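## Task

Take the tube out of the rack by the window and seat it fully in the rack by the door. The tube must never touch the floor. At the end, open the gripper and back the hand away. The robot must not topple or be left leaning. The tube has to stay in place without the robot holding it.

## Robot and tools

ROBOT. A LinearBot with a base that can drive in any direction and a column about 1.75 m tall. A carriage slides 1.0 m up and down the column (lift_m) and carries two identical six-joint arms, left and right, each with a two-finger gripper. The arm bases sit about 0.57 m + lift_m above the floor, at x 0.27 m and y +0.33 m (left) or -0.33 m (right) on the carriage. Carriage parts hang about 0.15 m below the arm bases. A hand reaches 0.78 m from its shoulder but only about 0.38 m below its arm base. A hand is about 0.16 m long and 0.1 m wide (0.14 m with the fingers open). Parked arm joints 1 to 6: 0, 0.05, 0.05, 1.45, 0, 0. With both arms parked the robot is about 0.95 m wide and 0.7 m long. Cameras: carriage_camera is fixed on the carriage, facing forward and tilted about 20 degrees down; left_wrist_camera and right_wrist_camera look out past the fingertips. The wheel motors are weak (2 N m), so drives stop on contact easily. Loose objects may occasionally get a short push from outside.

FRAMES. Base frame: origin on the floor below the base centre, x forward, y left, z up. left_hand and right_hand are the midpoint between that hand's pads, in the base frame, in metres. quat_wxyz rotates base axes into hand axes; the hand's z runs along the fingers and the fingers open along its y. A hand pointing straight up with joints 1, 5, 6 at 0 reads (1, 0, 0, 0). Hand readings can be off, more so at long reach. Odometry frame is the base frame at scene start; base_odometry counts wheel rotation, so slipping shows as travel. Heading is positive to the left, from -3.142 to 3.142.

execute_actions. Arguments: actions (a list with one action or none) and cameras (list of carriage_camera, left_wrist_camera, right_wrist_camera or all; omitted, null or ["all"] gives every camera, [] gives none). An action may hold "base", "joints" or both; all its motions start together. "base" holds exactly one relative move, measured from the base's last reported position: translate_m (metres, -2 to 2, forward positive), strafe_m (metres, -2 to 2, left positive) or rotate_rad (radians, -6.3 to 6.3, counter-clockwise positive). "joints" is a single mapping by name of absolute targets, covering both arms and the lift: lift_m 0 to 1 m; for each arm (prefix left_ or right_): joint1_rad -2.617 to 3.054 (yaw about vertical, 0 forward, positive left), joint2_rad 0 to 3.141 (shoulder: 0 upper arm back and level, 1.57 upright, 3.14 forward and level), joint3_rad 0 to 3.141 (elbow: 0 folded, 3.14 straight), joint4_rad -1.57 to 1.57 (wrist pitch, 0 in line with forearm, positive lifts the fingertips), joint5_rad -1.57 to 1.57 (wrist yaw, positive swings fingertips to the RIGHT, opposite of joint1), joint6_rad -2.094 to 2.094 (roll about the finger axis, positive clockwise seen from the forearm), gripper_m 0 to 0.093 (gap between pads in metres). One action runs at most 15 s. Arm joints move up to 1.8 rad/s (1 to 3) and 2.7 rad/s (4 to 6). A joint or base left out of an action may still be driving toward an earlier target. Unknown keys or out-of-range values get the call refused with no motion. If a result reports a stop, the remaining execute_actions, wait and finished_scene calls in that same reply are skipped.

wait: seconds, 0 to 10; nothing new is commanded, returns state and images. zoom_image: camera and region [x0, y0, x1, y1] in pixels of that camera's latest full image, top-left origin, at most 504 by 504. read_manual: section "licences" (default); only licence text, no motion. finished_scene: scene, the number of the scene being ended; irreversible, ends after the last command is held and reports success. Replying without any tool call ends all remaining work.

RESULTS. joint_positions gives current values (done tolerances: lift ±0.004, joint1/5/6 ±0.02, joint2/3 ±0.055, joint4 ±0.04, gripper ±0.004). base_status and joint_status per motion: done (for the base, wheels turned the commanded amount, slip included; a 1 to 2 mm move may stop short yet say done), off_target (resting away from target, maybe still pushing; normal for a gripper holding something), contact_stop or time_out (target dropped, holds where it stopped), not_followed (a self-collision check withheld that arm's targets, shown with a "joint command not followed" line and usually a cause; the gripper still obeys; withheld targets may be retried on later actions), limit_stop_at_motor_heat (resend the target). on_its_own lists what this call did not command; "held at" is a held target, not the position. motor_effort is percent of maximum, positive toward higher joint values, with the action's peak in brackets; readings carry fixed per-motor error and noise. A lift effort that keeps dropping as the lift lowers means a hand or its load is resting on something. drive_wheels (ignore sign) clearly higher at rest than after free driving means the base is still pressing on something. JOINT TORQUES are total drive outputs per arm joint, with offsets and noise. ARM HIT means an arm struck the robot hard. MOTOR HOT warns from 75 °C; OVER-TEMPERATURE FAULT lines report heat stops.

CAUTIONS. Grippers squeeze about 45 to 60 N per pad. A level hand sags 10 to 17 cm under 1 kg; a fully straight arm may not lift 1 kg. Outstretched arms heat fast even empty; at 90 °C that arm stops for 10 s, at 100 °C it goes limp and falls with its load. The robot keeps holding the last command while you think. Arms and grippers have no contact stop: a blocked arm keeps pushing and snaps to target when freed. Base and lift stops come late or not at all; arms are unwatched during turns and often when an arm joint is commanded. After a blocked drive, back off about 0.2 m (or turn back), repeat if still pressed; a retry may itself stop spuriously. The column can hit a table edge the base slides under; reversing into one can tip the robot. Tipping is likeliest with the carriage high, arms extended, a load held, pulling, or abrupt stops; only images show a lean. Never let the arms hit or press on each other; to free withheld empty arms, move the withheld arm clear first, then the other in a later action. Avoid drops, slams and hard pushes.

Each tool is called after "Call:" as a command line: name --argument value for each argument, lists and objects as JSON in quotes; but a table of rows of numbers goes row by row, as --pt "numbers of a row", without its own name.

## Session

Call:
execute_actions --actions '[]'

Scene clock: 0.00 s.
Joint torques (N m, as the arm reports them, + toward a larger angle): no reading
base_odometry: x=+0.000 y=+0.000 heading=+0.000 (m, m, rad; odometry frame)
base_status: not commanded
joint_positions: lift_m=+0.301 left_joint1_rad=+0.002 left_joint2_rad=+0.054 left_joint3_rad=+0.073 left_joint4_rad=+1.511 left_joint5_rad=+0.021 left_joint6_rad=+0.026 left_gripper_m=+0.094 right_joint1_rad=+0.012 right_joint2_rad=+0.039 right_joint3_rad=+0.060 right_joint4_rad=+1.464 right_joint5_rad=+0.008 right_joint6_rad=-0.002 right_gripper_m=+0.094
joint_status: not commanded
motor_effort: lift_m=+24 drive_wheels=+1 (%)
left_hand: x=+0.2917 y=+0.3467 z=+1.3031 quat_wxyz=(+1.000, +0.011, +0.020, +0.014) (m; base frame)
right_hand: x=+0.3027 y=-0.3514 z=+1.2988 quat_wxyz=(+0.999, +0.004, +0.043, +0.005) (m; base frame)
pictures: carriage_camera, left_wrist_camera, right_wrist_camera
Images, in order (width x height): carriage_camera 504x504, left_wrist_camera 504x504, right_wrist_camera 504x504.

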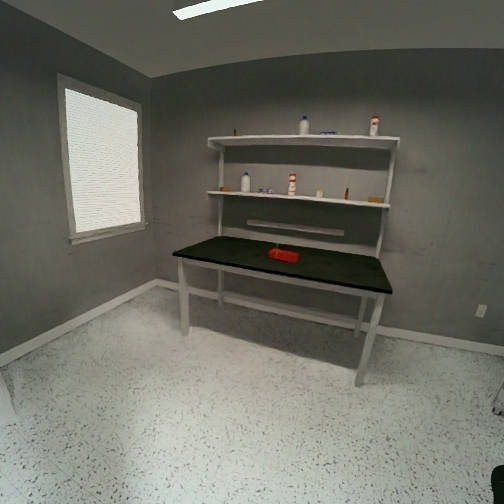

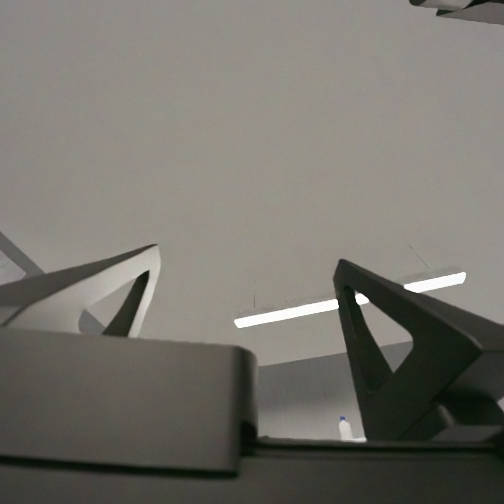

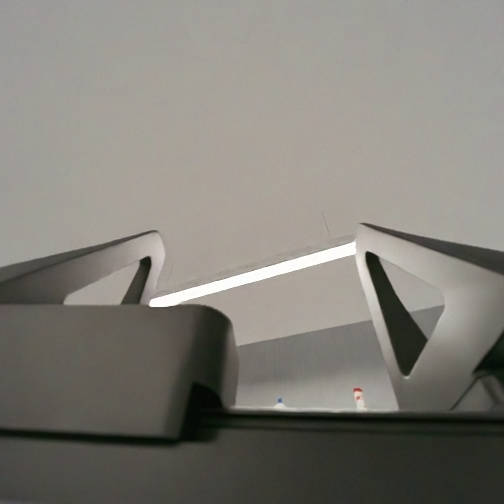

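Call:
zoom_image --camera "carriage_camera" --region '[230, 220, 340, 290]'

Region (230, 220, 340, 290) of carriage_camera's 504x504 image, scaled by 4.582, with more detail than that image has; it fills the top 321 rows of this view, and the rest is white.

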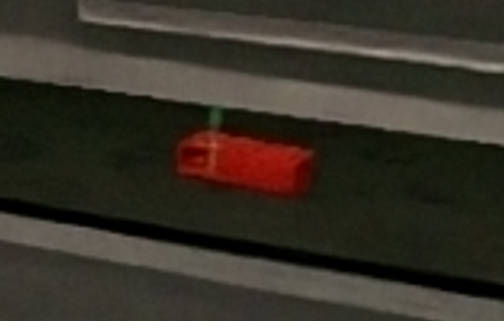

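Call:
execute_actions --actions '[{"base": {"rotate_rad": -0.317}, "joints": {"lift_m": 0.24, "left_joint1_rad": 0, "left_joint2_rad": 1.5, "left_joint3_rad": 1.12, "left_joint4_rad": -0.35, "left_joint5_rad": 0, "left_joint6_rad": 0, "left_gripper_m": 0.06}}]' --cameras '["carriage_camera"]'

Call:
execute_actions --actions '[{"base": {"translate_m": 0.88}}]' --cameras '["carriage_camera", "left_wrist_camera"]'

Scene clock: 28.80 s.
Joint torques (N m, as the arm reports them, + toward a larger angle): left_arm=[-0.61 -6.18  8.82  2.03 -0.08  0.02] | right_arm=[ 0.15  5.57  6.62 -0.21  0.04  0.06]
base_odometry: x=+0.000 y=+0.000 heading=-0.316 (m, m, rad; odometry frame)
base_status: done
joint_positions: lift_m=+0.240 left_joint1_rad=+0.002 left_joint2_rad=+1.502 left_joint3_rad=+1.086 left_joint4_rad=-0.357 left_joint5_rad=+0.002 left_joint6_rad=+0.003 left_gripper_m=+0.060 right_joint1_rad=+0.012 right_joint2_rad=+0.039 right_joint3_rad=+0.060 right_joint4_rad=+1.462 right_joint5_rad=+0.008 right_joint6_rad=-0.002 right_gripper_m=+0.094
joint_status: all done
motor_effort: lift_m=+25(25) drive_wheels=+8(26) (%)
left_hand: x=+0.7078 y=+0.3505 z=+0.9654 quat_wxyz=(+0.388, +0.001, +0.921, +0.000) (m; base frame)
right_hand: x=+0.3031 y=-0.3514 z=+1.2380 quat_wxyz=(+0.999, +0.004, +0.044, +0.005) (m; base frame)
pictures: carriage_camera
Images, in order (width x height): carriage_camera 504x504.

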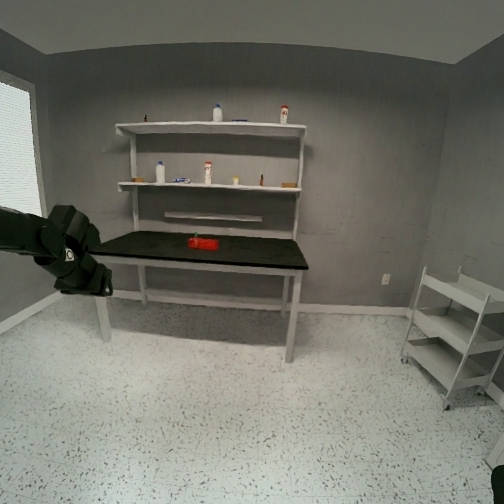

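Scene clock: 32.83 s.
Joint torques (N m, as the arm reports them, + toward a larger angle): left_arm=[-0.62 -6.28  9.08  2.   -0.08  0.02] | right_arm=[ 0.17  5.43  6.51 -0.23  0.03  0.07]
base_odometry: x=+0.836 y=-0.275 heading=-0.317 (m, m, rad; odometry frame)
base_status: done
joint_positions: lift_m=+0.240 left_joint1_rad=+0.002 left_joint2_rad=+1.502 left_joint3_rad=+1.086 left_joint4_rad=-0.357 left_joint5_rad=+0.002 left_joint6_rad=+0.003 left_gripper_m=+0.060 right_joint1_rad=+0.012 right_joint2_rad=+0.039 right_joint3_rad=+0.060 right_joint4_rad=+1.462 right_joint5_rad=+0.008 right_joint6_rad=-0.002 right_gripper_m=+0.094
joint_status: not commanded
motor_effort: lift_m=+25(25) drive_wheels=-9(37) (%)
left_hand: x=+0.7078 y=+0.3505 z=+0.9654 quat_wxyz=(+0.388, +0.001, +0.921, +0.000) (m; base frame)
right_hand: x=+0.3031 y=-0.3514 z=+1.2380 quat_wxyz=(+0.999, +0.004, +0.044, +0.005) (m; base frame)
pictures: carriage_camera, left_wrist_camera
Images, in order (width x height): carriage_camera 504x504, left_wrist_camera 504x504.

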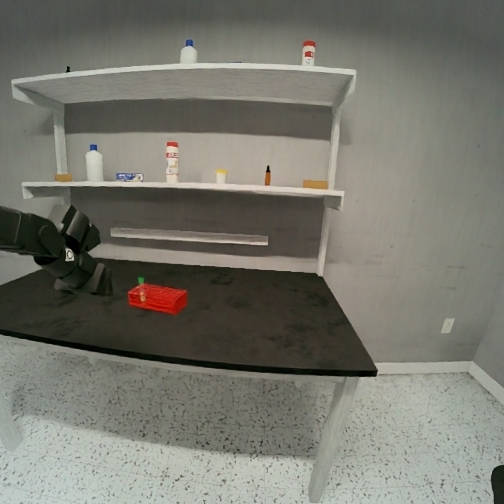

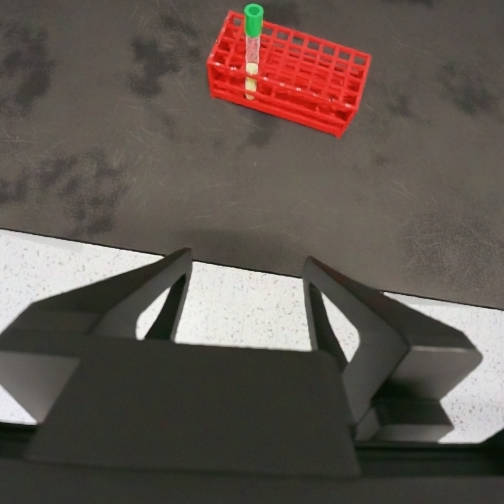

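Call:
zoom_image --camera "left_wrist_camera" --region '[190, 0, 390, 150]'

Region (190, 0, 390, 150) of left_wrist_camera's 504x504 image, scaled by 2.520, with more detail than that image has; it fills the top 378 rows of this view, and the rest is white.

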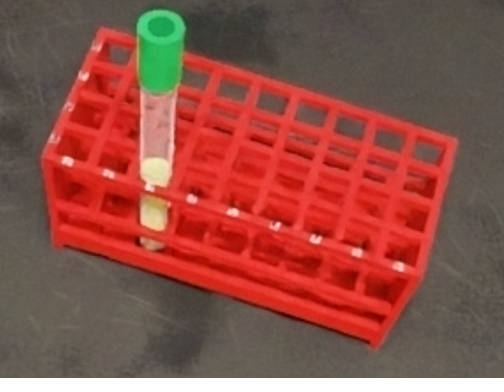

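Call:
execute_actions --actions '[{"base": {"translate_m": 0.24}, "joints": {"lift_m": 0.152}}]' --cameras '["carriage_camera", "left_wrist_camera"]'

Scene clock: 48.23 s.
Joint torques (N m, as the arm reports them, + toward a larger angle): left_arm=[-0.33 -5.98  8.02  2.1  -0.09 -0.01] | right_arm=[ 0.2   5.48  6.49 -0.24  0.04  0.05]
base_odometry: x=+1.064 y=-0.351 heading=-0.318 (m, m, rad; odometry frame)
base_status: done
joint_positions: lift_m=+0.152 left_joint1_rad=+0.002 left_joint2_rad=+1.502 left_joint3_rad=+1.101 left_joint4_rad=-0.363 left_joint5_rad=+0.002 left_joint6_rad=+0.003 left_gripper_m=+0.060 right_joint1_rad=+0.012 right_joint2_rad=+0.039 right_joint3_rad=+0.060 right_joint4_rad=+1.464 right_joint5_rad=+0.008 right_joint6_rad=-0.002 right_gripper_m=+0.094
joint_status: all done
motor_effort: lift_m=+25(25) drive_wheels=-10(33) (%)
left_hand: x=+0.7098 y=+0.3505 z=+0.8825 quat_wxyz=(+0.392, +0.001, +0.920, +0.000) (m; base frame)
right_hand: x=+0.3027 y=-0.3514 z=+1.1501 quat_wxyz=(+0.999, +0.004, +0.043, +0.005) (m; base frame)
pictures: carriage_camera, left_wrist_camera
Images, in order (width x height): carriage_camera 504x504, left_wrist_camera 504x504.

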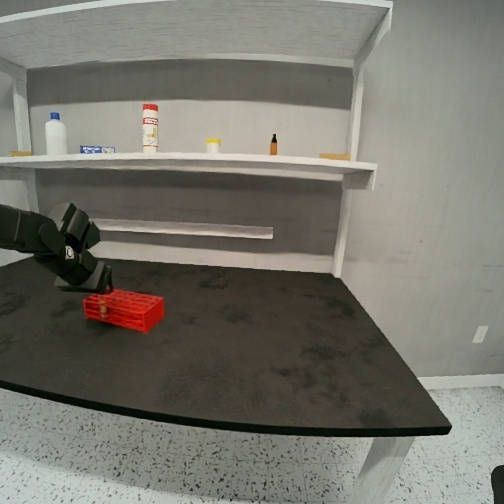

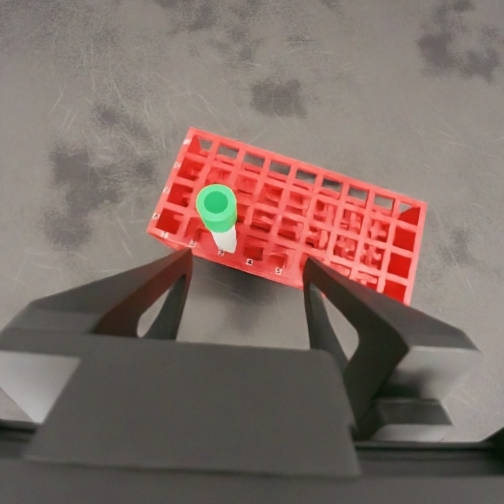

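Call:
execute_actions --actions '[{"base": {"translate_m": 0.032}, "joints": {"lift_m": 0.142, "left_joint1_rad": 0.05}}]' --cameras '["left_wrist_camera"]'

Scene clock: 54.50 s.
Joint torques (N m, as the arm reports them, + toward a larger angle): left_arm=[-0.66 -6.18  7.81  2.09 -0.04  0.  ] | right_arm=[ 0.18  5.38  6.47 -0.23  0.04  0.07]
base_odometry: x=+1.095 y=-0.361 heading=-0.319 (m, m, rad; odometry frame)
base_status: done
joint_positions: lift_m=+0.142 left_joint1_rad=+0.051 left_joint2_rad=+1.502 left_joint3_rad=+1.101 left_joint4_rad=-0.363 left_joint5_rad=+0.001 left_joint6_rad=+0.003 left_gripper_m=+0.060 right_joint1_rad=+0.012 right_joint2_rad=+0.039 right_joint3_rad=+0.060 right_joint4_rad=+1.464 right_joint5_rad=+0.008 right_joint6_rad=-0.002 right_gripper_m=+0.094
joint_status: all done
motor_effort: lift_m=+25(26) drive_wheels=+5(39) (%)
left_hand: x=+0.7092 y=+0.3720 z=+0.8724 quat_wxyz=(+0.392, -0.022, +0.920, +0.010) (m; base frame)
right_hand: x=+0.3027 y=-0.3514 z=+1.1400 quat_wxyz=(+0.999, +0.004, +0.043, +0.005) (m; base frame)
pictures: left_wrist_camera
Images, in order (width x height): left_wrist_camera 504x504.

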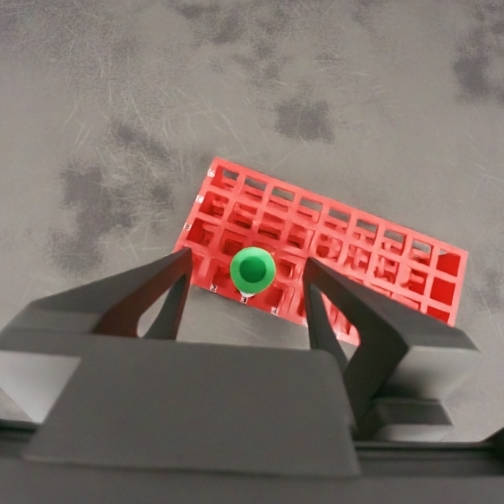

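Call:
execute_actions --actions '[{"joints": {"left_gripper_m": 0.005}}]' --cameras '["left_wrist_camera"]'

Call:
zoom_image --camera "left_wrist_camera" --region '[170, 220, 330, 360]'

Call:
execute_actions --actions '[{"joints": {"lift_m": 0.212}}]' --cameras '["left_wrist_camera", "carriage_camera"]'

Call:
zoom_image --camera "left_wrist_camera" --region '[170, 220, 330, 360]'

Scene clock: 60.57 s.
Joint torques (N m, as the arm reports them, + toward a larger angle): left_arm=[-0.47 -6.03  8.05  2.1  -0.03  0.03] | right_arm=[ 0.14  5.5   6.52 -0.26  0.04  0.05]
base_odometry: x=+1.095 y=-0.361 heading=-0.319 (m, m, rad; odometry frame)
base_status: not commanded
joint_positions: lift_m=+0.142 left_joint1_rad=+0.051 left_joint2_rad=+1.502 left_joint3_rad=+1.101 left_joint4_rad=-0.363 left_joint5_rad=+0.001 left_joint6_rad=+0.003 left_gripper_m=+0.018 right_joint1_rad=+0.012 right_joint2_rad=+0.039 right_joint3_rad=+0.060 right_joint4_rad=+1.464 right_joint5_rad=+0.008 right_joint6_rad=-0.002 right_gripper_m=+0.094
joint_status: left_gripper_m off_target (ended at +0.018, target +0.005)
motor_effort: lift_m=+25(25) drive_wheels=+5(5) (%)
left_hand: x=+0.7092 y=+0.3720 z=+0.8724 quat_wxyz=(+0.392, -0.022, +0.920, +0.010) (m; base frame)
right_hand: x=+0.3027 y=-0.3514 z=+1.1400 quat_wxyz=(+0.999, +0.004, +0.043, +0.005) (m; base frame)
pictures: left_wrist_camera
Images, in order (width x height): left_wrist_camera 504x504.

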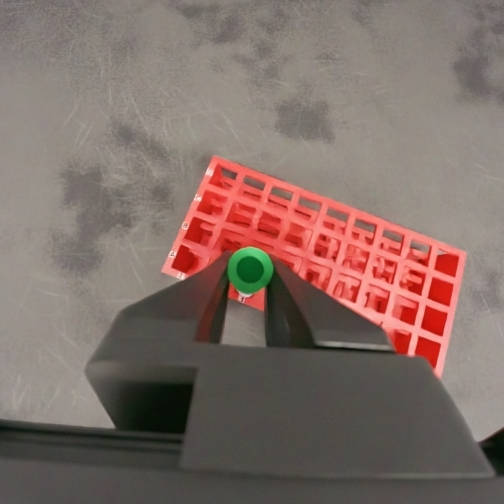

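Region (170, 220, 330, 360) of left_wrist_camera's 504x504 image, scaled by 3.150, with more detail than that image has; it fills the top 441 rows of this view, and the rest is white.

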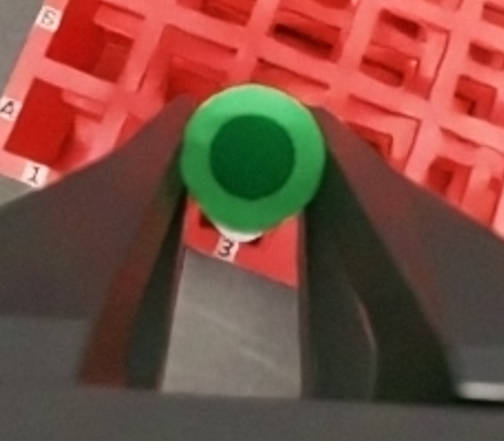

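Scene clock: 61.37 s.
Joint torques (N m, as the arm reports them, + toward a larger angle): left_arm=[-0.48 -6.07  7.99  2.03 -0.04  0.01] | right_arm=[ 0.22  5.55  6.57 -0.21  0.04  0.08]
base_odometry: x=+1.095 y=-0.361 heading=-0.319 (m, m, rad; odometry frame)
base_status: not commanded
joint_positions: lift_m=+0.212 left_joint1_rad=+0.051 left_joint2_rad=+1.502 left_joint3_rad=+1.101 left_joint4_rad=-0.359 left_joint5_rad=+0.001 left_joint6_rad=+0.003 left_gripper_m=+0.018 right_joint1_rad=+0.012 right_joint2_rad=+0.039 right_joint3_rad=+0.060 right_joint4_rad=+1.464 right_joint5_rad=+0.008 right_joint6_rad=-0.002 right_gripper_m=+0.094
joint_status: all done
motor_effort: lift_m=+23(29) drive_wheels=+5(5) (%)
left_hand: x=+0.7100 y=+0.3720 z=+0.9433 quat_wxyz=(+0.394, -0.022, +0.919, +0.010) (m; base frame)
right_hand: x=+0.3027 y=-0.3514 z=+1.2102 quat_wxyz=(+0.999, +0.004, +0.043, +0.005) (m; base frame)
pictures: carriage_camera, left_wrist_camera
Images, in order (width x height): carriage_camera 504x504, left_wrist_camera 504x504.

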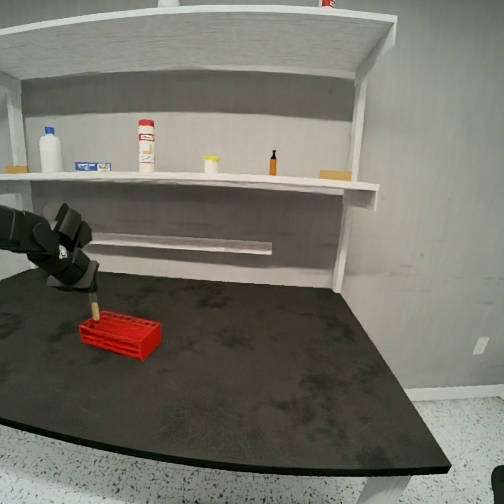

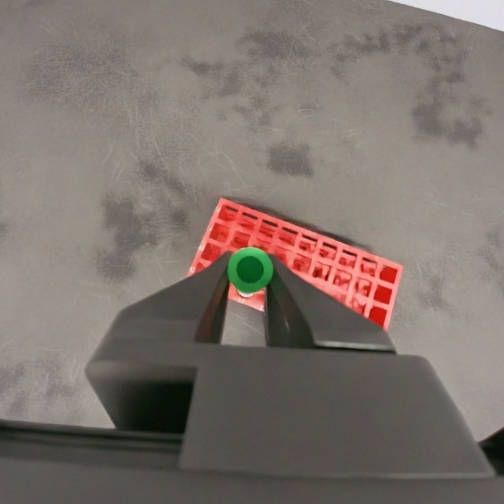

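Region (170, 220, 330, 360) of left_wrist_camera's 504x504 image, scaled by 3.150, with more detail than that image has; it fills the top 441 rows of this view, and the rest is white.

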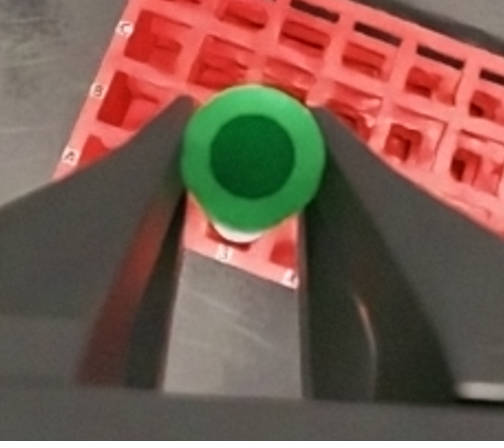

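Call:
execute_actions --actions '[{"base": {"translate_m": -0.3}, "joints": {"lift_m": 0.42}}]' --cameras '[]'

Call:
execute_actions --actions '[{"base": {"rotate_rad": 3.0}}]' --cameras '["carriage_camera"]'

Scene clock: 83.23 s.
Joint torques (N m, as the arm reports them, + toward a larger angle): left_arm=[-0.44 -6.28  7.81  2.02 -0.06  0.02] | right_arm=[ 0.22  5.56  6.52 -0.26  0.04  0.07]
base_odometry: x=+0.810 y=-0.266 heading=-0.321 (m, m, rad; odometry frame)
base_status: done
joint_positions: lift_m=+0.420 left_joint1_rad=+0.051 left_joint2_rad=+1.502 left_joint3_rad=+1.101 left_joint4_rad=-0.358 left_joint5_rad=+0.001 left_joint6_rad=+0.003 left_gripper_m=+0.018 right_joint1_rad=+0.012 right_joint2_rad=+0.039 right_joint3_rad=+0.060 right_joint4_rad=+1.464 right_joint5_rad=+0.008 right_joint6_rad=-0.002 right_gripper_m=+0.094
joint_status: all done
motor_effort: lift_m=+24(29) drive_wheels=-9(40) (%)
left_hand: x=+0.7101 y=+0.3719 z=+1.1512 quat_wxyz=(+0.394, -0.022, +0.919, +0.010) (m; base frame)
right_hand: x=+0.3025 y=-0.3514 z=+1.4182 quat_wxyz=(+0.999, +0.004, +0.043, +0.005) (m; base frame)
pictures: none
No camera images: the call's "cameras" was empty. Leave "cameras" out to get every camera's image.

Scene clock: 87.40 s.
Joint torques (N m, as the arm reports them, + toward a larger angle): left_arm=[-0.66 -6.11  7.96  2.02  0.    0.  ] | right_arm=[ 0.22  5.5   6.55 -0.16  0.04  0.07]
base_odometry: x=+0.810 y=-0.266 heading=+2.679 (m, m, rad; odometry frame)
base_status: done
joint_positions: lift_m=+0.420 left_joint1_rad=+0.055 left_joint2_rad=+1.502 left_joint3_rad=+1.101 left_joint4_rad=-0.357 left_joint5_rad=-0.001 left_joint6_rad=+0.003 left_gripper_m=+0.018 right_joint1_rad=+0.012 right_joint2_rad=+0.039 right_joint3_rad=+0.060 right_joint4_rad=+1.458 right_joint5_rad=+0.008 right_joint6_rad=-0.002 right_gripper_m=+0.094
joint_status: not commanded
motor_effort: lift_m=+24(24) drive_wheels=+8(36) (%)
left_hand: x=+0.7102 y=+0.3738 z=+1.1515 quat_wxyz=(+0.395, -0.024, +0.918, +0.012) (m; base frame)
right_hand: x=+0.3042 y=-0.3514 z=+1.4180 quat_wxyz=(+0.999, +0.004, +0.046, +0.005) (m; base frame)
pictures: carriage_camera
Images, in order (width x height): carriage_camera 504x504.

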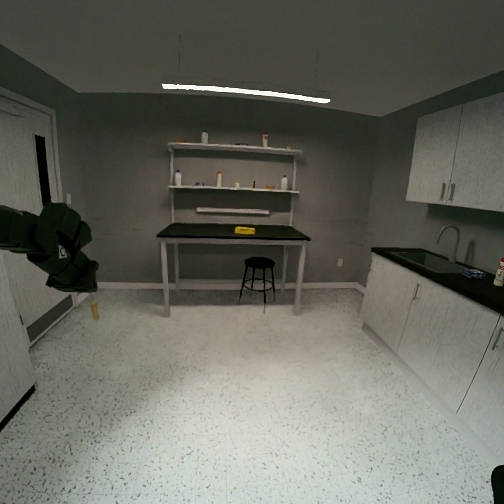

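Call:
execute_actions --actions '[{"base": {"rotate_rad": -0.145}}]' --cameras '[]'

Call:
execute_actions --actions '[{"base": {"translate_m": 1.55}}]' --cameras '["carriage_camera", "left_wrist_camera"]'

Scene clock: 102.20 s.
Joint torques (N m, as the arm reports them, + toward a larger angle): left_arm=[-0.38 -6.13  8.03  2.08  0.03  0.  ] | right_arm=[ 0.23  5.61  6.5  -0.21  0.02  0.06]
base_odometry: x=+0.810 y=-0.267 heading=+2.534 (m, m, rad; odometry frame)
base_status: done
joint_positions: lift_m=+0.420 left_joint1_rad=+0.051 left_joint2_rad=+1.502 left_joint3_rad=+1.101 left_joint4_rad=-0.357 left_joint5_rad=-0.001 left_joint6_rad=+0.003 left_gripper_m=+0.018 right_joint1_rad=+0.012 right_joint2_rad=+0.039 right_joint3_rad=+0.060 right_joint4_rad=+1.460 right_joint5_rad=+0.008 right_joint6_rad=-0.002 right_gripper_m=+0.094
joint_status: not commanded
motor_effort: lift_m=+24(24) drive_wheels=-9(24) (%)
left_hand: x=+0.7103 y=+0.3724 z=+1.1515 quat_wxyz=(+0.395, -0.022, +0.918, +0.011) (m; base frame)
right_hand: x=+0.3036 y=-0.3514 z=+1.4181 quat_wxyz=(+0.999, +0.004, +0.045, +0.005) (m; base frame)
pictures: none
No camera images: the call's "cameras" was empty. Leave "cameras" out to get every camera's image.

Scene clock: 107.70 s.
Joint torques (N m, as the arm reports them, + toward a larger angle): left_arm=[-0.32 -6.1   7.92  2.03 -0.03  0.02] | right_arm=[ 0.23  5.49  6.55 -0.22  0.04  0.05]
base_odometry: x=-0.465 y=+0.616 heading=+2.536 (m, m, rad; odometry frame)
base_status: done
joint_positions: lift_m=+0.420 left_joint1_rad=+0.051 left_joint2_rad=+1.502 left_joint3_rad=+1.101 left_joint4_rad=-0.359 left_joint5_rad=-0.001 left_joint6_rad=+0.003 left_gripper_m=+0.018 right_joint1_rad=+0.012 right_joint2_rad=+0.039 right_joint3_rad=+0.060 right_joint4_rad=+1.462 right_joint5_rad=+0.008 right_joint6_rad=-0.002 right_gripper_m=+0.094
joint_status: not commanded
motor_effort: lift_m=+24(24) drive_wheels=-10(37) (%)
left_hand: x=+0.7100 y=+0.3723 z=+1.1511 quat_wxyz=(+0.394, -0.022, +0.919, +0.011) (m; base frame)
right_hand: x=+0.3031 y=-0.3514 z=+1.4181 quat_wxyz=(+0.999, +0.004, +0.044, +0.005) (m; base frame)
pictures: carriage_camera, left_wrist_camera
Images, in order (width x height): carriage_camera 504x504, left_wrist_camera 504x504.

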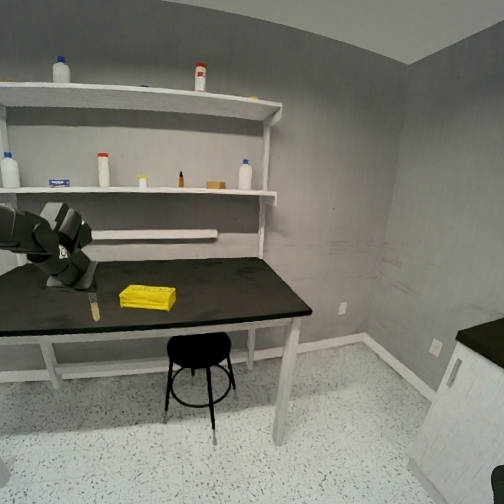

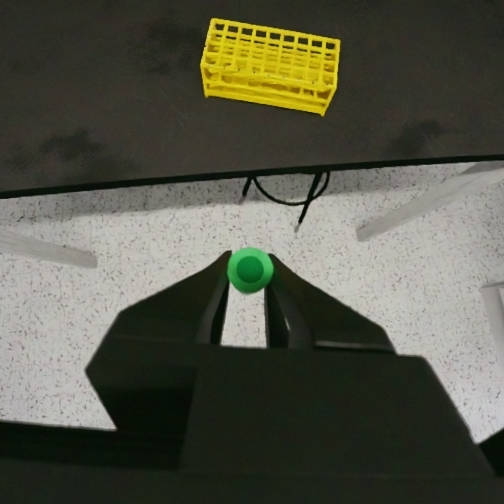

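Call:
zoom_image --camera "left_wrist_camera" --region '[180, 0, 360, 130]'

Region (180, 0, 360, 130) of left_wrist_camera's 504x504 image, scaled by 2.800, with more detail than that image has.

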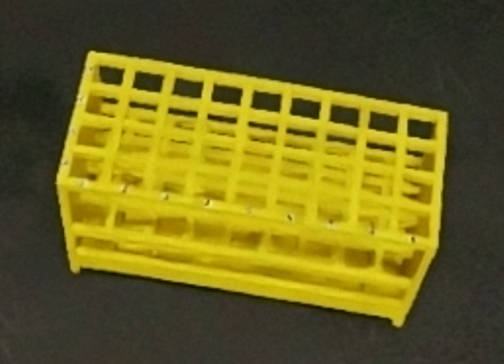

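Call:
execute_actions --actions '[{"base": {"translate_m": 0.294}, "joints": {"lift_m": 0.37, "left_joint1_rad": 0.04}}]' --cameras '["carriage_camera", "left_wrist_camera"]'

Call:
zoom_image --camera "left_wrist_camera" --region '[170, 220, 330, 360]'

Scene clock: 129.90 s.
Joint torques (N m, as the arm reports them, + toward a larger angle): left_arm=[-0.85 -6.18  7.75  2.12 -0.04  0.  ] | right_arm=[ 0.16  5.62  6.53 -0.24  0.03  0.06]
base_odometry: x=-0.707 y=+0.783 heading=+2.536 (m, m, rad; odometry frame)
base_status: done
joint_positions: lift_m=+0.370 left_joint1_rad=+0.047 left_joint2_rad=+1.503 left_joint3_rad=+1.101 left_joint4_rad=-0.366 left_joint5_rad=-0.001 left_joint6_rad=+0.003 left_gripper_m=+0.018 right_joint1_rad=+0.012 right_joint2_rad=+0.039 right_joint3_rad=+0.060 right_joint4_rad=+1.463 right_joint5_rad=+0.008 right_joint6_rad=-0.002 right_gripper_m=+0.094
joint_status: all done
motor_effort: lift_m=+25(26) drive_wheels=-9(36) (%)
left_hand: x=+0.7088 y=+0.3703 z=+1.0994 quat_wxyz=(+0.390, -0.020, +0.920, +0.010) (m; base frame)
right_hand: x=+0.3028 y=-0.3514 z=+1.3681 quat_wxyz=(+0.999, +0.004, +0.044, +0.005) (m; base frame)
pictures: carriage_camera, left_wrist_camera
Images, in order (width x height): carriage_camera 504x504, left_wrist_camera 504x504.

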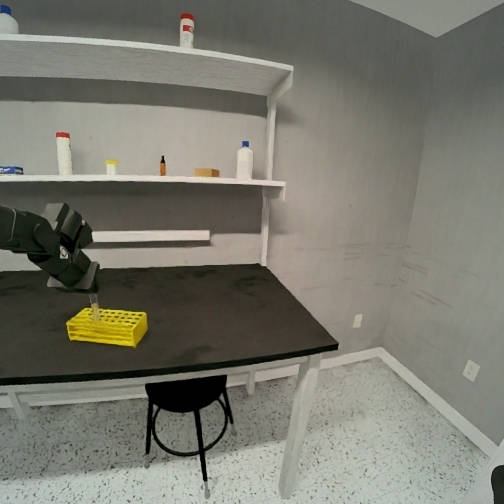

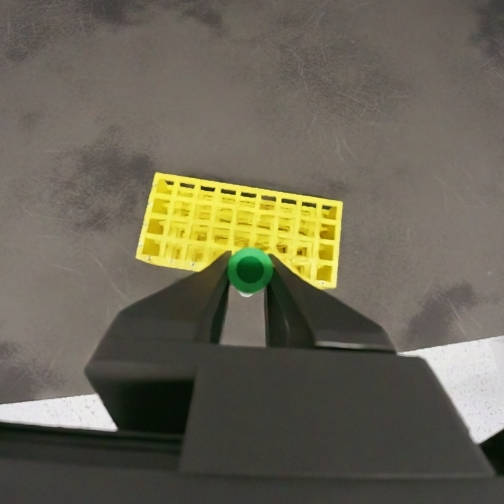

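Region (170, 220, 330, 360) of left_wrist_camera's 504x504 image, scaled by 3.150, with more detail than that image has; it fills the top 441 rows of this view, and the rest is white.

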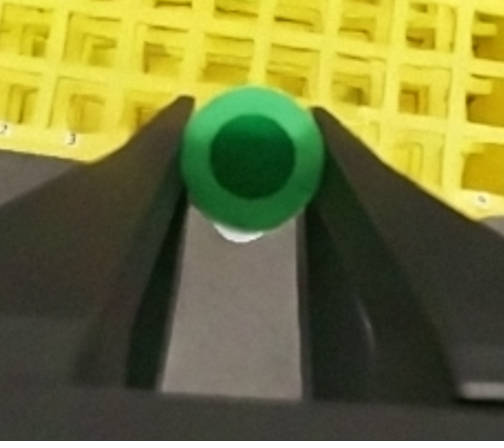

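Call:
execute_actions --actions '[{"base": {"translate_m": 0.028}, "joints": {"left_joint1_rad": 0.074}}]' --cameras '["left_wrist_camera"]'

Call:
zoom_image --camera "left_wrist_camera" --region '[170, 220, 330, 360]'

Scene clock: 142.43 s.
Joint torques (N m, as the arm reports them, + toward a larger angle): left_arm=[-0.25 -6.14  7.92  2.1  -0.03  0.  ] | right_arm=[ 0.18  5.5   6.5  -0.23  0.01  0.07]
base_odometry: x=-0.730 y=+0.799 heading=+2.537 (m, m, rad; odometry frame)
base_status: done
joint_positions: lift_m=+0.370 left_joint1_rad=+0.072 left_joint2_rad=+1.503 left_joint3_rad=+1.101 left_joint4_rad=-0.366 left_joint5_rad=-0.001 left_joint6_rad=+0.003 left_gripper_m=+0.018 right_joint1_rad=+0.012 right_joint2_rad=+0.039 right_joint3_rad=+0.060 right_joint4_rad=+1.463 right_joint5_rad=+0.008 right_joint6_rad=-0.002 right_gripper_m=+0.094
joint_status: all done
motor_effort: lift_m=+25(25) drive_wheels=+5(33) (%)
left_hand: x=+0.7083 y=+0.3811 z=+1.0995 quat_wxyz=(+0.390, -0.032, +0.920, +0.015) (m; base frame)
right_hand: x=+0.3028 y=-0.3514 z=+1.3681 quat_wxyz=(+0.999, +0.004, +0.043, +0.005) (m; base frame)
pictures: left_wrist_camera
Images, in order (width x height): left_wrist_camera 504x504.

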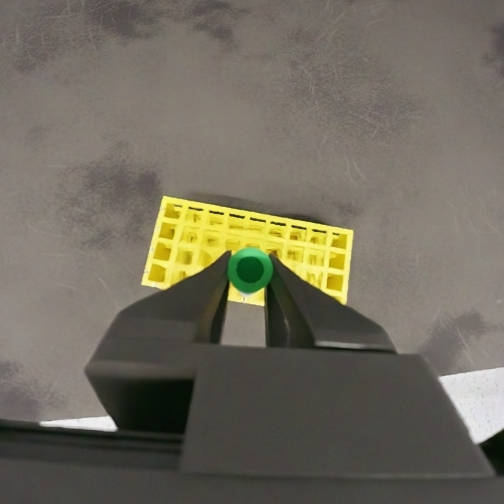

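Region (170, 220, 330, 360) of left_wrist_camera's 504x504 image, scaled by 3.150, with more detail than that image has; it fills the top 441 rows of this view, and the rest is white.

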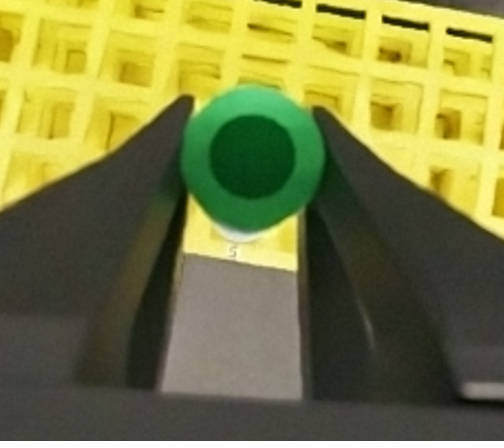

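Call:
execute_actions --actions '[{"joints": {"lift_m": 0.338}}]' --cameras '["left_wrist_camera"]'

Scene clock: 156.47 s.
Joint torques (N m, as the arm reports them, + toward a larger angle): left_arm=[-0.26 -6.33  8.02  2.05  0.01 -0.01] | right_arm=[ 0.23  5.53  6.52 -0.25  0.02  0.06]
base_odometry: x=-0.730 y=+0.799 heading=+2.537 (m, m, rad; odometry frame)
base_status: not commanded
joint_positions: lift_m=+0.338 left_joint1_rad=+0.072 left_joint2_rad=+1.504 left_joint3_rad=+1.101 left_joint4_rad=-0.365 left_joint5_rad=-0.001 left_joint6_rad=+0.003 left_gripper_m=+0.018 right_joint1_rad=+0.012 right_joint2_rad=+0.039 right_joint3_rad=+0.060 right_joint4_rad=+1.463 right_joint5_rad=+0.008 right_joint6_rad=-0.002 right_gripper_m=+0.094
joint_status: all done
motor_effort: lift_m=+25(26) drive_wheels=+4(5) (%)
left_hand: x=+0.7084 y=+0.3811 z=+1.0673 quat_wxyz=(+0.390, -0.032, +0.920, +0.015) (m; base frame)
right_hand: x=+0.3028 y=-0.3514 z=+1.3360 quat_wxyz=(+0.999, +0.004, +0.044, +0.005) (m; base frame)
pictures: left_wrist_camera
Images, in order (width x height): left_wrist_camera 504x504.

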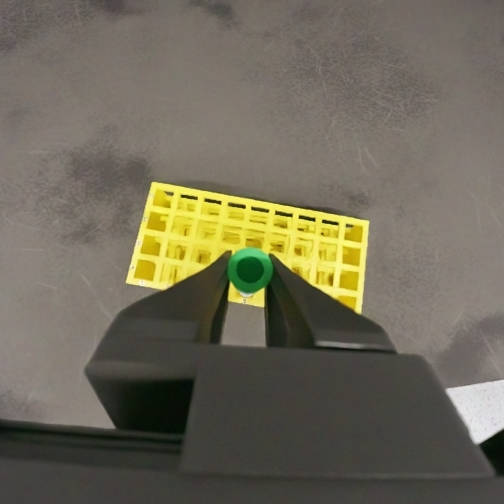

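Call:
execute_actions --actions '[{"joints": {"lift_m": 0.297}}]' --cameras '["left_wrist_camera", "carriage_camera"]'

Call:
zoom_image --camera "carriage_camera" --region '[40, 260, 160, 350]'

Scene clock: 162.83 s.
Joint torques (N m, as the arm reports them, + toward a larger angle): left_arm=[-0.15 -6.19  8.03  2.05 -0.01 -0.03] | right_arm=[ 0.14  5.62  6.48 -0.23  0.04  0.06]
base_odometry: x=-0.730 y=+0.799 heading=+2.537 (m, m, rad; odometry frame)
base_status: not commanded
joint_positions: lift_m=+0.297 left_joint1_rad=+0.072 left_joint2_rad=+1.505 left_joint3_rad=+1.101 left_joint4_rad=-0.365 left_joint5_rad=-0.001 left_joint6_rad=+0.003 left_gripper_m=+0.018 right_joint1_rad=+0.012 right_joint2_rad=+0.039 right_joint3_rad=+0.060 right_joint4_rad=+1.464 right_joint5_rad=+0.008 right_joint6_rad=-0.002 right_gripper_m=+0.094
joint_status: all done
motor_effort: lift_m=+25(26) drive_wheels=+4(4) (%)
left_hand: x=+0.7085 y=+0.3811 z=+1.0260 quat_wxyz=(+0.390, -0.032, +0.920, +0.015) (m; base frame)
right_hand: x=+0.3027 y=-0.3514 z=+1.2951 quat_wxyz=(+0.999, +0.004, +0.043, +0.005) (m; base frame)
pictures: carriage_camera, left_wrist_camera
Images, in order (width x height): carriage_camera 504x504, left_wrist_camera 504x504.

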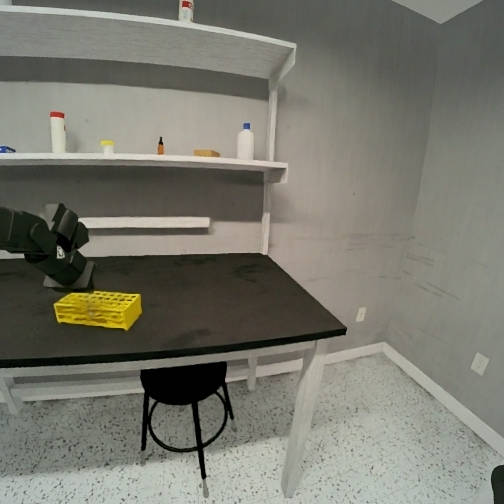

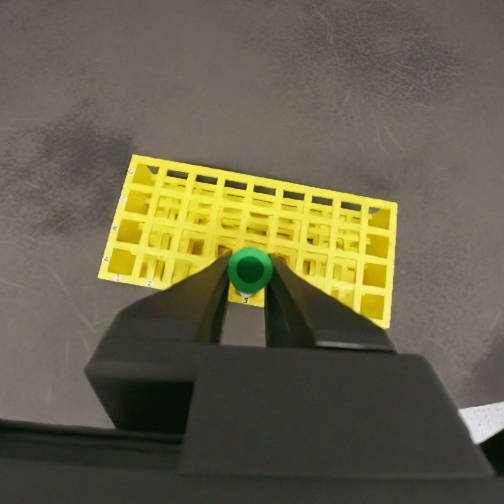

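Region (40, 260, 160, 350) of carriage_camera's 504x504 image, scaled by 4.200, with more detail than that image has; it fills the top 378 rows of this view, and the rest is white.

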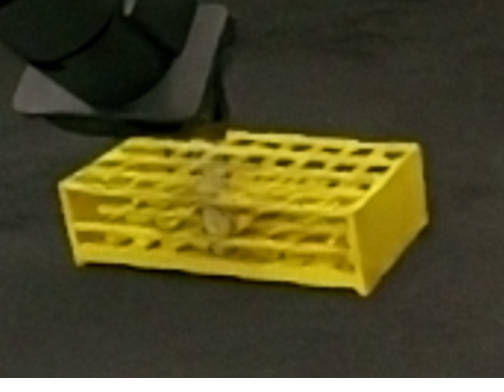

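Call:
execute_actions --actions '[{"joints": {"lift_m": 0.291}}]' --cameras '[]'

Scene clock: 167.17 s.
Joint torques (N m, as the arm reports them, + toward a larger angle): left_arm=[-0.11 -6.08  7.83  1.88 -0.04  0.02] | right_arm=[ 0.2   5.54  6.6  -0.25  0.02  0.06]
base_odometry: x=-0.730 y=+0.799 heading=+2.537 (m, m, rad; odometry frame)
base_status: not commanded
joint_positions: lift_m=+0.291 left_joint1_rad=+0.072 left_joint2_rad=+1.505 left_joint3_rad=+1.102 left_joint4_rad=-0.347 left_joint5_rad=-0.001 left_joint6_rad=+0.003 left_gripper_m=+0.018 right_joint1_rad=+0.012 right_joint2_rad=+0.039 right_joint3_rad=+0.060 right_joint4_rad=+1.464 right_joint5_rad=+0.008 right_joint6_rad=-0.002 right_gripper_m=+0.094
joint_status: all done
motor_effort: lift_m=+24(24) drive_wheels=+4(5) (%)
left_hand: x=+0.7119 y=+0.3813 z=+1.0240 quat_wxyz=(+0.399, -0.032, +0.916, +0.015) (m; base frame)
right_hand: x=+0.3027 y=-0.3514 z=+1.2892 quat_wxyz=(+0.999, +0.004, +0.043, +0.005) (m; base frame)
pictures: none
No camera images: the call's "cameras" was empty. Leave "cameras" out to get every camera's image.

Bottom contact confirmed. Releasing and withdrawing.

Call:
execute_actions --actions '[{"joints": {"left_gripper_m": 0.06}}]' --cameras '["left_wrist_camera"]'

Call:
execute_actions --actions '[{"base": {"translate_m": -0.25}, "joints": {"lift_m": 0.37}}]' --cameras '["left_wrist_camera", "carriage_camera"]'

Scene clock: 176.90 s.
Joint torques (N m, as the arm reports them, + toward a larger angle): left_arm=[-0.09 -6.17  7.57  1.93 -0.03  0.02] | right_arm=[ 0.22  5.48  6.52 -0.24  0.02  0.05]
base_odometry: x=-0.730 y=+0.799 heading=+2.537 (m, m, rad; odometry frame)
base_status: not commanded
joint_positions: lift_m=+0.291 left_joint1_rad=+0.072 left_joint2_rad=+1.505 left_joint3_rad=+1.102 left_joint4_rad=-0.348 left_joint5_rad=-0.001 left_joint6_rad=+0.003 left_gripper_m=+0.060 right_joint1_rad=+0.012 right_joint2_rad=+0.039 right_joint3_rad=+0.060 right_joint4_rad=+1.464 right_joint5_rad=+0.008 right_joint6_rad=-0.002 right_gripper_m=+0.094
joint_status: all done
motor_effort: lift_m=+24(24) drive_wheels=+4(4) (%)
left_hand: x=+0.7117 y=+0.3813 z=+1.0238 quat_wxyz=(+0.398, -0.032, +0.917, +0.015) (m; base frame)
right_hand: x=+0.3027 y=-0.3514 z=+1.2892 quat_wxyz=(+0.999, +0.004, +0.043, +0.005) (m; base frame)
pictures: left_wrist_camera
Images, in order (width x height): left_wrist_camera 504x504.

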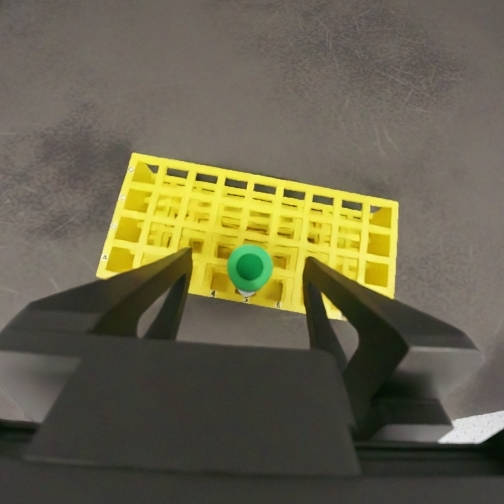

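Scene clock: 179.20 s.
Joint torques (N m, as the arm reports them, + toward a larger angle): left_arm=[-0.15 -6.31  7.81  1.99 -0.02  0.01] | right_arm=[ 0.19  5.6   6.53 -0.23  0.02  0.06]
base_odometry: x=-0.524 y=+0.657 heading=+2.537 (m, m, rad; odometry frame)
base_status: done
joint_positions: lift_m=+0.370 left_joint1_rad=+0.072 left_joint2_rad=+1.505 left_joint3_rad=+1.102 left_joint4_rad=-0.354 left_joint5_rad=-0.001 left_joint6_rad=+0.003 left_gripper_m=+0.060 right_joint1_rad=+0.012 right_joint2_rad=+0.039 right_joint3_rad=+0.060 right_joint4_rad=+1.462 right_joint5_rad=+0.008 right_joint6_rad=-0.002 right_gripper_m=+0.094
joint_status: all done
motor_effort: lift_m=+23(29) drive_wheels=-9(44) (%)
left_hand: x=+0.7106 y=+0.3816 z=+1.1017 quat_wxyz=(+0.396, -0.032, +0.918, +0.015) (m; base frame)
right_hand: x=+0.3030 y=-0.3514 z=+1.3682 quat_wxyz=(+0.999, +0.004, +0.044, +0.005) (m; base frame)
pictures: carriage_camera, left_wrist_camera
Images, in order (width x height): carriage_camera 504x504, left_wrist_camera 504x504.

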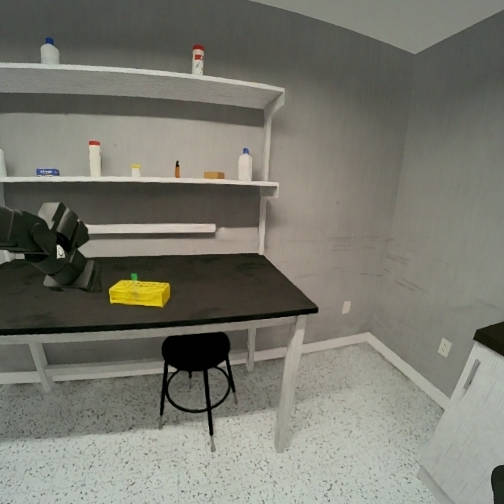

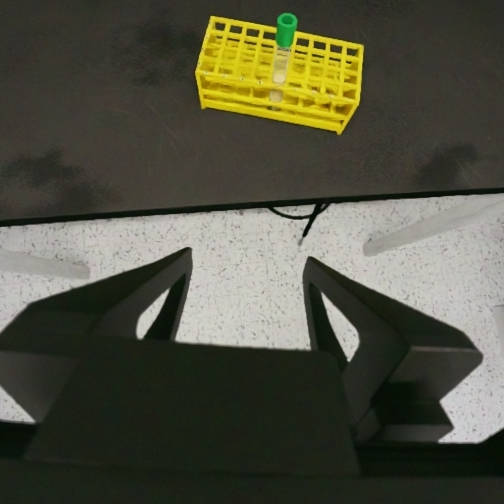

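Call:
zoom_image --camera "left_wrist_camera" --region '[185, 0, 375, 140]'

Region (185, 0, 375, 140) of left_wrist_camera's 504x504 image, scaled by 2.653, with more detail than that image has; it fills the top 371 rows of this view, and the rest is white.

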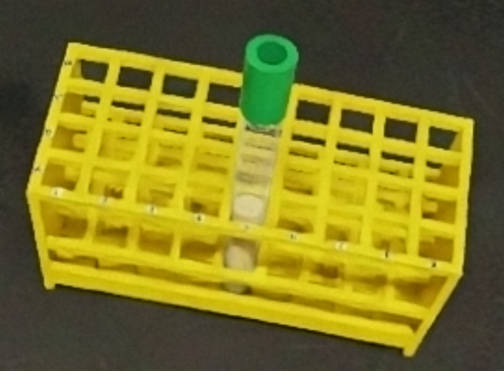

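The tube is seated at the bottom of A5 and the hand is well clear.

Call:
finished_scene --scene 2

The scene is finished: the task was done.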